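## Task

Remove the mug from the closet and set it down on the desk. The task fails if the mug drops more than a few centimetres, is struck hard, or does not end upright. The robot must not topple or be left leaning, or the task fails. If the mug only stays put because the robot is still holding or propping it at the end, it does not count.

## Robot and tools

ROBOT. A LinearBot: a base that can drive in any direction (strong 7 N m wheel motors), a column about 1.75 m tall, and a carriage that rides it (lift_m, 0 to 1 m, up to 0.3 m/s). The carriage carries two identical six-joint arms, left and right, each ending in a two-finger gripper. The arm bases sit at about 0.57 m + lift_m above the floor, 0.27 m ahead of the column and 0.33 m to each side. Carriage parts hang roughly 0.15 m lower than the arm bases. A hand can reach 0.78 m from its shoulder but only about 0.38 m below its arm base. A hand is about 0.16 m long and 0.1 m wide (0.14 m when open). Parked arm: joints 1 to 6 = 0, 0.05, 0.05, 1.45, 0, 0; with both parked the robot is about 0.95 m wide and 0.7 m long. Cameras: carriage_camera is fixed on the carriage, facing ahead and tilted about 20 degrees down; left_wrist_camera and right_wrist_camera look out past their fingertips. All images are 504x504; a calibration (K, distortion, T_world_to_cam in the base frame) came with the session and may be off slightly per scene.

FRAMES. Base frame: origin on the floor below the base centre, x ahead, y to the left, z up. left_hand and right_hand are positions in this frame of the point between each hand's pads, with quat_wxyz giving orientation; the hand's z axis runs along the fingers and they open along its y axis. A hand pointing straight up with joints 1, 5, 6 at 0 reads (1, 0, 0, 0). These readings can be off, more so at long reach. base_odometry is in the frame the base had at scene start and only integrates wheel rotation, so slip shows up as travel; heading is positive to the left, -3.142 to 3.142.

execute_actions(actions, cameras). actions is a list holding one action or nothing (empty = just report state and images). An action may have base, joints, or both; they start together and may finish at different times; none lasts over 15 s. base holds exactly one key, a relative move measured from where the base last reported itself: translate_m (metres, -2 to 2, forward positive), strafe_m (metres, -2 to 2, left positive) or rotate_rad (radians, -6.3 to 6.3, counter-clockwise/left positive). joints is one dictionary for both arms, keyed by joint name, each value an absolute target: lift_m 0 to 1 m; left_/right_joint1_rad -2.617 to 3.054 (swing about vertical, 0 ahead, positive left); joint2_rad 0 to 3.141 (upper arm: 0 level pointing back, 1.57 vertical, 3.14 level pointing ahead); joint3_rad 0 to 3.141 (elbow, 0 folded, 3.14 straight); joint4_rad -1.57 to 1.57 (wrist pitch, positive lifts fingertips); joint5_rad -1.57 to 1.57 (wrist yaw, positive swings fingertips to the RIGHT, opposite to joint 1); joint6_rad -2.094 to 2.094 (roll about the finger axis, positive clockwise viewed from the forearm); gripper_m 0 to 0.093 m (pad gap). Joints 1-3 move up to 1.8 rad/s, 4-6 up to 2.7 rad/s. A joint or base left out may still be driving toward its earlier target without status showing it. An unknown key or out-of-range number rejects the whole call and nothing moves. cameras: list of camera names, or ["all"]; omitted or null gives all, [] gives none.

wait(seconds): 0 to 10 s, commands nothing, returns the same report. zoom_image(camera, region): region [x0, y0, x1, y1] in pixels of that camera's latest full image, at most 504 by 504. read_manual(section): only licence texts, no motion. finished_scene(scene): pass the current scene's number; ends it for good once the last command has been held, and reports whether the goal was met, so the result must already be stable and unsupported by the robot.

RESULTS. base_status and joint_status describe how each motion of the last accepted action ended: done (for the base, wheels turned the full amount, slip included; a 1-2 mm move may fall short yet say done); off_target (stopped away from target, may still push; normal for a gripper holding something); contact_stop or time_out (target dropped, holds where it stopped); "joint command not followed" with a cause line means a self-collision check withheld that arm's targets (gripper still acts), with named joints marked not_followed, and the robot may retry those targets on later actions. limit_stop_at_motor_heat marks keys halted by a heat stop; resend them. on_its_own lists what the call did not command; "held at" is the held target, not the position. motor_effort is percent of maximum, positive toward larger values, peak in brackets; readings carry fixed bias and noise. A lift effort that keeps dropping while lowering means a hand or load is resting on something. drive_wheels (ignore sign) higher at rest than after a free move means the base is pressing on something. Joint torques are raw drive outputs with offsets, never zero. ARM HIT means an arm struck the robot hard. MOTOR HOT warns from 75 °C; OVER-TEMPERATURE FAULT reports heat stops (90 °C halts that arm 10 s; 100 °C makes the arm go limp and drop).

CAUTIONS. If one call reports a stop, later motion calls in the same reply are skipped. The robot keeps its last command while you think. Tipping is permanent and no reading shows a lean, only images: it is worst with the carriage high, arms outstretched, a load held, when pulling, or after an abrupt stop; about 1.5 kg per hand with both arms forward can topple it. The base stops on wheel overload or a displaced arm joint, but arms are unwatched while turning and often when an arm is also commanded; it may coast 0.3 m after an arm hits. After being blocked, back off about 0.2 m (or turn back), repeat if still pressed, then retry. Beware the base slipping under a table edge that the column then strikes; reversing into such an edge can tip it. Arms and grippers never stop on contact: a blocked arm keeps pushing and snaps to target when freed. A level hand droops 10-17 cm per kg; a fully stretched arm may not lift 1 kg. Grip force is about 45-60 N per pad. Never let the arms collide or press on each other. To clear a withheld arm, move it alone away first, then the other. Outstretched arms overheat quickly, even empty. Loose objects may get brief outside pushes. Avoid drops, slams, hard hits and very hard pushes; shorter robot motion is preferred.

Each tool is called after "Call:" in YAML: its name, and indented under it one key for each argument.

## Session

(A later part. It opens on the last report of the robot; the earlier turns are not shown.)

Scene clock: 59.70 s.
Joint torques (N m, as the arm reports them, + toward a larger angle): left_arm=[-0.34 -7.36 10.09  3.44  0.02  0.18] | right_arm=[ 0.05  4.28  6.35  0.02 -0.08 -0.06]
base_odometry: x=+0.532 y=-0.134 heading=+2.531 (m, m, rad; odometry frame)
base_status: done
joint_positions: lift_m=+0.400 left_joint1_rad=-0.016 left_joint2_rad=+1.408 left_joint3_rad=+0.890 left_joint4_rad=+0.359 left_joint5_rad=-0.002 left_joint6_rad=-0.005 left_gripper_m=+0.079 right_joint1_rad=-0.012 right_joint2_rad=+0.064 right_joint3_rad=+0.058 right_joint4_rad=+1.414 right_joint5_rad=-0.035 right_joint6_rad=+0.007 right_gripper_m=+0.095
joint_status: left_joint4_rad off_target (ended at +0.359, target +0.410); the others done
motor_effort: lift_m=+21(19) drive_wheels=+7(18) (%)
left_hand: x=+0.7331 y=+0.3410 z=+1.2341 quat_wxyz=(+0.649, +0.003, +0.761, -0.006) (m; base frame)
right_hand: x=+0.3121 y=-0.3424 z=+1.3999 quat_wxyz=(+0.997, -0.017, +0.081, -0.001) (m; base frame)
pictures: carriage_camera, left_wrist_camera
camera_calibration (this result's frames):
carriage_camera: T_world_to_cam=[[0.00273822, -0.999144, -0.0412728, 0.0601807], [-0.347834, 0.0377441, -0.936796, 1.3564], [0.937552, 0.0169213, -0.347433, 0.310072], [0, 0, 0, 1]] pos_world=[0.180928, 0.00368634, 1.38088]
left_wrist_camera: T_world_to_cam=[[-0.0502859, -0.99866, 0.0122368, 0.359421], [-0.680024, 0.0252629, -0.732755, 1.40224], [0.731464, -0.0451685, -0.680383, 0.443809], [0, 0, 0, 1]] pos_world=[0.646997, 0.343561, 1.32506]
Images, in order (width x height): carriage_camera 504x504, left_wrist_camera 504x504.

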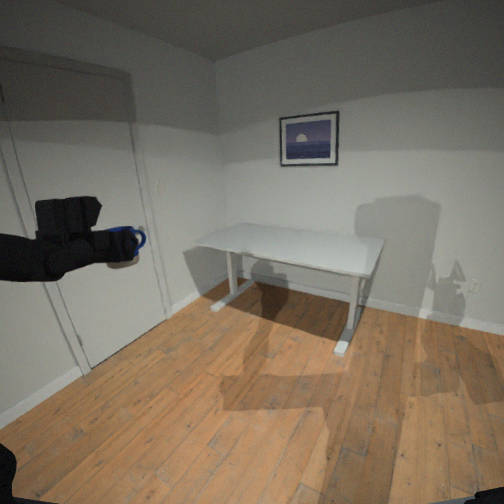

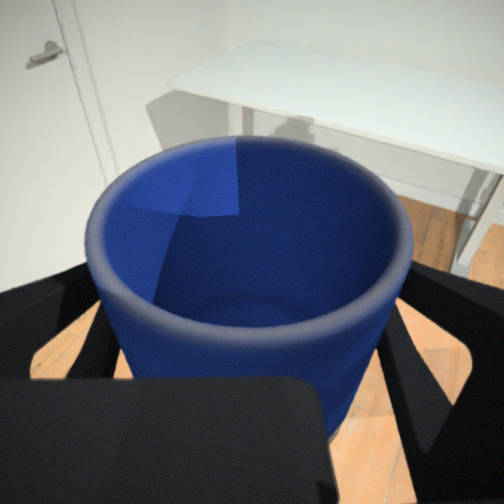

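Call:
execute_actions:
  actions:
    - {"base":{"rotate_rad":-0.4},"joints":{"left_joint2_rad":1.9,"left_joint3_rad":1.0,"left_joint4_rad":0.83,"lift_m":0.25}}
  cameras: ["carriage_camera"]

Call:
execute_actions:
  actions:
    - {"base":{"translate_m":1.1},"joints":{"lift_m":0.15}}
  cameras: ["left_wrist_camera","carriage_camera"]

Scene clock: 63.47 s.
Joint torques (N m, as the arm reports them, + toward a larger angle): left_arm=[ -0.07 -12.97   9.15   3.61   0.01   0.18] | right_arm=[-0.06  4.28  6.28 -0.01 -0.08 -0.06]
base_odometry: x=+0.532 y=-0.134 heading=+2.132 (m, m, rad; odometry frame)
base_status: done
joint_positions: lift_m=+0.250 left_joint1_rad=-0.019 left_joint2_rad=+1.933 left_joint3_rad=+0.983 left_joint4_rad=+0.763 left_joint5_rad=-0.001 left_joint6_rad=-0.005 left_gripper_m=+0.079 right_joint1_rad=-0.012 right_joint2_rad=+0.064 right_joint3_rad=+0.058 right_joint4_rad=+1.414 right_joint5_rad=-0.035 right_joint6_rad=+0.007 right_gripper_m=+0.095
joint_status: left_joint4_rad off_target (ended at +0.763, target +0.830); the others done
motor_effort: lift_m=+21(23) drive_wheels=+8(18) (%)
left_hand: x=+0.8170 y=+0.3376 z=+0.9688 quat_wxyz=(+0.638, +0.005, +0.770, -0.007) (m; base frame)
right_hand: x=+0.3121 y=-0.3424 z=+1.2499 quat_wxyz=(+0.997, -0.017, +0.081, -0.001) (m; base frame)
pictures: carriage_camera
camera_calibration (this result's frames):
carriage_camera: T_world_to_cam=[[0.00273822, -0.999144, -0.0412728, 0.0539894], [-0.347834, 0.0377441, -0.936796, 1.21587], [0.937552, 0.0169213, -0.347433, 0.257954], [0, 0, 0, 1]] pos_world=[0.180928, 0.00368634, 1.23087]
Images, in order (width x height): carriage_camera 504x504.

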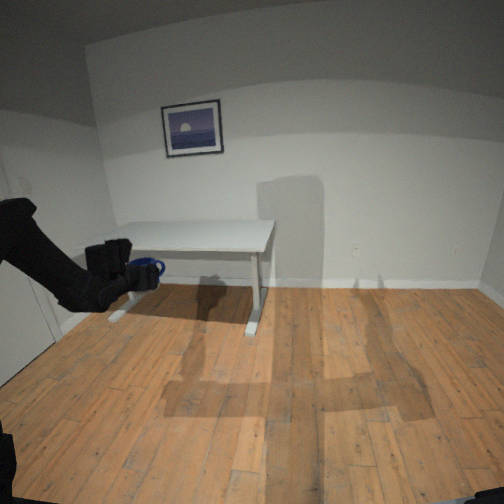

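Scene clock: 68.03 s.
Joint torques (N m, as the arm reports them, + toward a larger angle): left_arm=[ -0.07 -11.33   9.23   3.55   0.     0.18] | right_arm=[ 0.03  4.19  6.33 -0.03 -0.1  -0.08]
base_odometry: x=-0.051 y=+0.799 heading=+2.131 (m, m, rad; odometry frame)
base_status: done
joint_positions: lift_m=+0.150 left_joint1_rad=-0.019 left_joint2_rad=+1.914 left_joint3_rad=+0.983 left_joint4_rad=+0.769 left_joint5_rad=+0.000 left_joint6_rad=-0.005 left_gripper_m=+0.079 right_joint1_rad=-0.012 right_joint2_rad=+0.064 right_joint3_rad=+0.058 right_joint4_rad=+1.415 right_joint5_rad=-0.035 right_joint6_rad=+0.007 right_gripper_m=+0.095
joint_status: all done
motor_effort: lift_m=+21(18) drive_wheels=-7(25) (%)
left_hand: x=+0.8164 y=+0.3375 z=+0.8804 quat_wxyz=(+0.648, +0.005, +0.762, -0.008) (m; base frame)
right_hand: x=+0.3120 y=-0.3424 z=+1.1500 quat_wxyz=(+0.997, -0.017, +0.081, -0.001) (m; base frame)
pictures: carriage_camera, left_wrist_camera
camera_calibration (this result's frames):
carriage_camera: T_world_to_cam=[[0.00273822, -0.999144, -0.0412728, 0.0498648], [-0.347834, 0.0377441, -0.936796, 1.12225], [0.937552, 0.0169213, -0.347433, 0.223233], [0, 0, 0, 1]] pos_world=[0.180928, 0.00368634, 1.13094]
left_wrist_camera: T_world_to_cam=[[-0.0551898, -0.998397, 0.0125606, 0.368119], [-0.681569, 0.028477, -0.731199, 1.1986], [0.729669, -0.0489157, -0.682048, 0.146258], [0, 0, 0, 1]] pos_world=[0.730527, 0.34055, 0.971549]
Images, in order (width x height): carriage_camera 504x504, left_wrist_camera 504x504.

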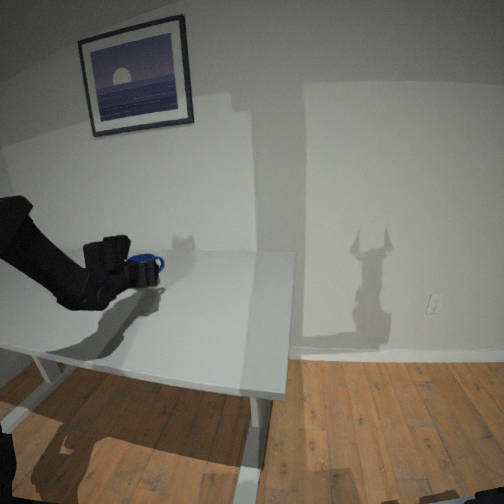

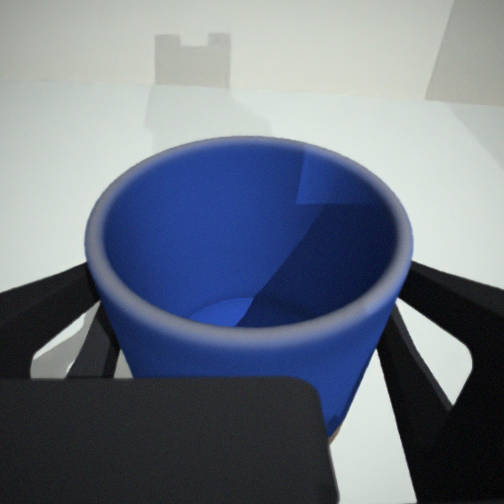

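Call:
execute_actions:
  actions:
    - {"joints":{"lift_m":0.075,"left_joint4_rad":0.85}}
  cameras: ["carriage_camera"]

Call:
zoom_image:
  camera: "carriage_camera"
  region: [40, 220, 200, 360]

Scene clock: 70.20 s.
Joint torques (N m, as the arm reports them, + toward a larger angle): left_arm=[ -0.04 -11.36   9.27   3.59   0.02   0.18] | right_arm=[ 0.04  4.31  6.23 -0.02 -0.09 -0.08]
base_odometry: x=-0.051 y=+0.799 heading=+2.131 (m, m, rad; odometry frame)
base_status: not commanded
joint_positions: lift_m=+0.075 left_joint1_rad=-0.019 left_joint2_rad=+1.914 left_joint3_rad=+0.983 left_joint4_rad=+0.786 left_joint5_rad=+0.000 left_joint6_rad=-0.005 left_gripper_m=+0.079 right_joint1_rad=-0.012 right_joint2_rad=+0.064 right_joint3_rad=+0.058 right_joint4_rad=+1.415 right_joint5_rad=-0.035 right_joint6_rad=+0.007 right_gripper_m=+0.095
joint_status: left_joint4_rad off_target (ended at +0.786, target +0.850); the others done
motor_effort: lift_m=+21(20) drive_wheels=+7(7) (%)
left_hand: x=+0.8170 y=+0.3375 z=+0.8094 quat_wxyz=(+0.654, +0.005, +0.756, -0.008) (m; base frame)
right_hand: x=+0.3120 y=-0.3424 z=+1.0750 quat_wxyz=(+0.997, -0.017, +0.081, -0.001) (m; base frame)
pictures: carriage_camera
camera_calibration (this result's frames):
carriage_camera: T_world_to_cam=[[0.00273822, -0.999144, -0.0412728, 0.046769], [-0.347834, 0.0377441, -0.936796, 1.05198], [0.937552, 0.0169213, -0.347433, 0.197173], [0, 0, 0, 1]] pos_world=[0.180928, 0.00368634, 1.05593]
Images, in order (width x height): carriage_camera 504x504.

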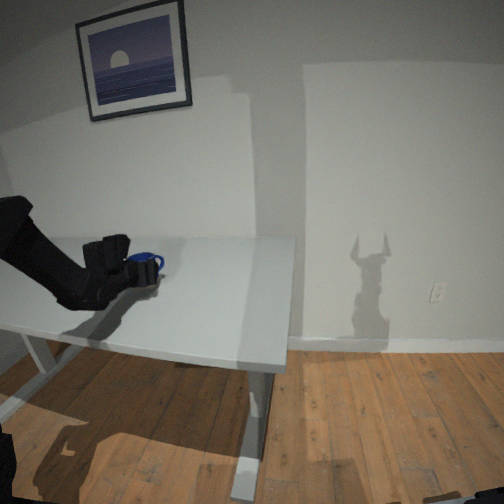

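Region (40, 220, 200, 360) of carriage_camera's 504x504 image, scaled by 3.150, with more detail than that image has; it fills the top 441 rows of this view, and the rest is white.

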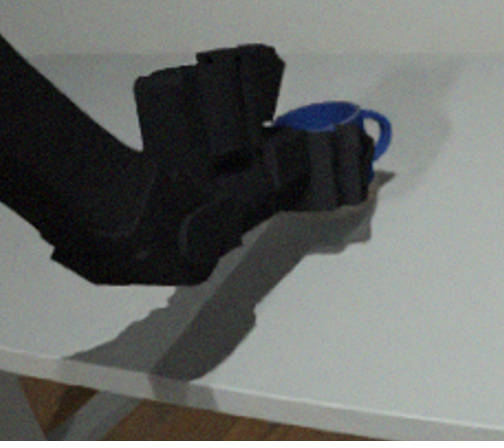

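Call:
execute_actions:
  actions:
    - {"joints":{"lift_m":0.05}}
  cameras: []

Scene clock: 71.07 s.
Joint torques (N m, as the arm reports them, + toward a larger angle): left_arm=[ -0.05 -11.45   9.27   3.3    0.01   0.17] | right_arm=[ 0.02  4.28  6.24 -0.01 -0.08 -0.09]
base_odometry: x=-0.051 y=+0.799 heading=+2.131 (m, m, rad; odometry frame)
base_status: not commanded
joint_positions: lift_m=+0.050 left_joint1_rad=-0.019 left_joint2_rad=+1.914 left_joint3_rad=+0.983 left_joint4_rad=+0.810 left_joint5_rad=+0.000 left_joint6_rad=-0.005 left_gripper_m=+0.079 right_joint1_rad=-0.012 right_joint2_rad=+0.064 right_joint3_rad=+0.058 right_joint4_rad=+1.415 right_joint5_rad=-0.035 right_joint6_rad=+0.007 right_gripper_m=+0.095
joint_status: all done
motor_effort: lift_m=+20(24) drive_wheels=+7(8) (%)
left_hand: x=+0.8179 y=+0.3375 z=+0.7903 quat_wxyz=(+0.663, +0.005, +0.748, -0.008) (m; base frame)
right_hand: x=+0.3120 y=-0.3424 z=+1.0500 quat_wxyz=(+0.997, -0.017, +0.081, -0.001) (m; base frame)
pictures: none
No camera images: the call's "cameras" was empty. Leave "cameras" out to get every camera's image.

Call:
execute_actions:
  actions:
    - {"joints":{"left_joint4_rad":0.8,"left_gripper_m":0.093}}
  cameras: ["left_wrist_camera"]

Call:
execute_actions:
  actions:
    - {"base":{"translate_m":-0.12}}
  cameras: ["left_wrist_camera","carriage_camera"]

Scene clock: 72.60 s.
Joint torques (N m, as the arm reports them, + toward a larger angle): left_arm=[ -0.05 -11.41   9.25   2.83   0.01   0.18] | right_arm=[ 0.04  4.37  6.31 -0.02 -0.06 -0.09]
base_odometry: x=-0.051 y=+0.799 heading=+2.131 (m, m, rad; odometry frame)
base_status: not commanded
joint_positions: lift_m=+0.050 left_joint1_rad=-0.019 left_joint2_rad=+1.914 left_joint3_rad=+0.983 left_joint4_rad=+0.801 left_joint5_rad=+0.000 left_joint6_rad=-0.005 left_gripper_m=+0.093 right_joint1_rad=-0.012 right_joint2_rad=+0.064 right_joint3_rad=+0.058 right_joint4_rad=+1.415 right_joint5_rad=-0.035 right_joint6_rad=+0.007 right_gripper_m=+0.095
joint_status: all done
motor_effort: lift_m=+20(20) drive_wheels=+7(7) (%)
left_hand: x=+0.8176 y=+0.3375 z=+0.7881 quat_wxyz=(+0.660, +0.005, +0.751, -0.008) (m; base frame)
right_hand: x=+0.3120 y=-0.3424 z=+1.0500 quat_wxyz=(+0.997, -0.017, +0.081, -0.001) (m; base frame)
pictures: left_wrist_camera
camera_calibration (this result's frames):
left_wrist_camera: T_world_to_cam=[[-0.0555693, -0.99839, 0.0114156, 0.370531], [-0.658084, 0.0280251, -0.752423, 1.12955], [0.750891, -0.0493241, -0.658582, 0.0467179], [0, 0, 0, 1]] pos_world=[0.728848, 0.340583, 0.876436]
Images, in order (width x height): left_wrist_camera 504x504.

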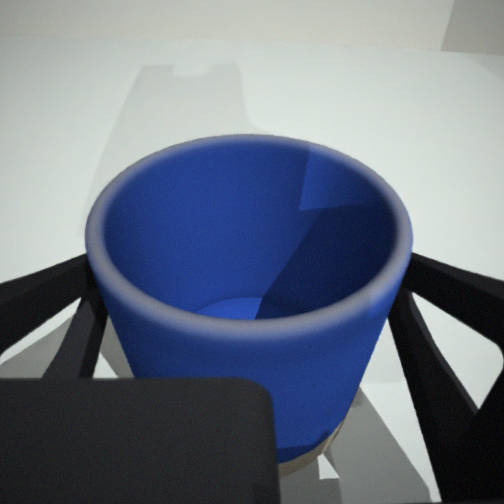

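Scene clock: 74.37 s.
Joint torques (N m, as the arm reports them, + toward a larger angle): left_arm=[  0.01 -11.44   9.11   2.78   0.01   0.18] | right_arm=[ 0.07  4.3   6.27 -0.02 -0.08 -0.08]
base_odometry: x=+0.012 y=+0.697 heading=+2.131 (m, m, rad; odometry frame)
base_status: done
joint_positions: lift_m=+0.050 left_joint1_rad=-0.020 left_joint2_rad=+1.914 left_joint3_rad=+0.984 left_joint4_rad=+0.805 left_joint5_rad=+0.000 left_joint6_rad=-0.005 left_gripper_m=+0.093 right_joint1_rad=-0.012 right_joint2_rad=+0.064 right_joint3_rad=+0.058 right_joint4_rad=+1.415 right_joint5_rad=-0.035 right_joint6_rad=+0.007 right_gripper_m=+0.095
joint_status: not commanded
motor_effort: lift_m=+20(20) drive_wheels=-9(13) (%)
left_hand: x=+0.8179 y=+0.3373 z=+0.7895 quat_wxyz=(+0.662, +0.005, +0.750, -0.008) (m; base frame)
right_hand: x=+0.3120 y=-0.3424 z=+1.0500 quat_wxyz=(+0.997, -0.017, +0.081, -0.001) (m; base frame)
pictures: carriage_camera, left_wrist_camera
camera_calibration (this result's frames):
carriage_camera: T_world_to_cam=[[0.00273822, -0.999144, -0.0412728, 0.0457399], [-0.347834, 0.0377441, -0.936796, 1.02863], [0.937552, 0.0169213, -0.347433, 0.18851], [0, 0, 0, 1]] pos_world=[0.180928, 0.00368634, 1.031]
left_wrist_camera: T_world_to_cam=[[-0.0560064, -0.998367, 0.0112352, 0.37081], [-0.654334, 0.0282028, -0.755679, 1.1303], [0.754128, -0.0496744, -0.654846, 0.0419202], [0, 0, 0, 1]] pos_world=[0.728746, 0.34041, 0.877426]
Images, in order (width x height): carriage_camera 504x504, left_wrist_camera 504x504.

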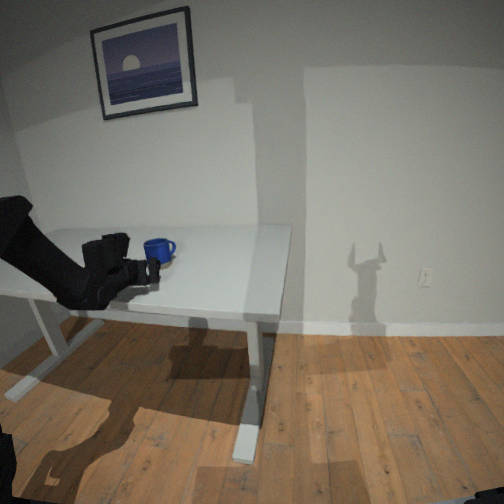

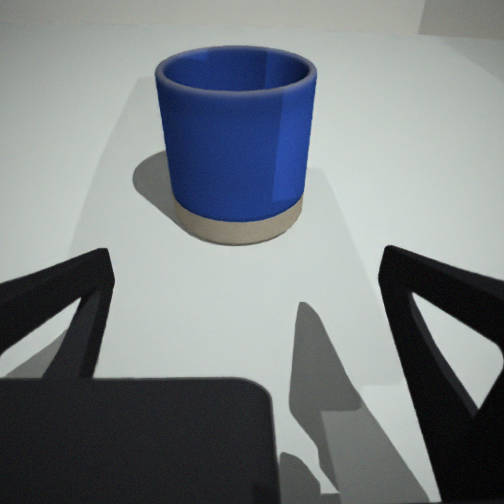

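Call:
finished_scene:
  scene: 2

The scene is finished: the task was done.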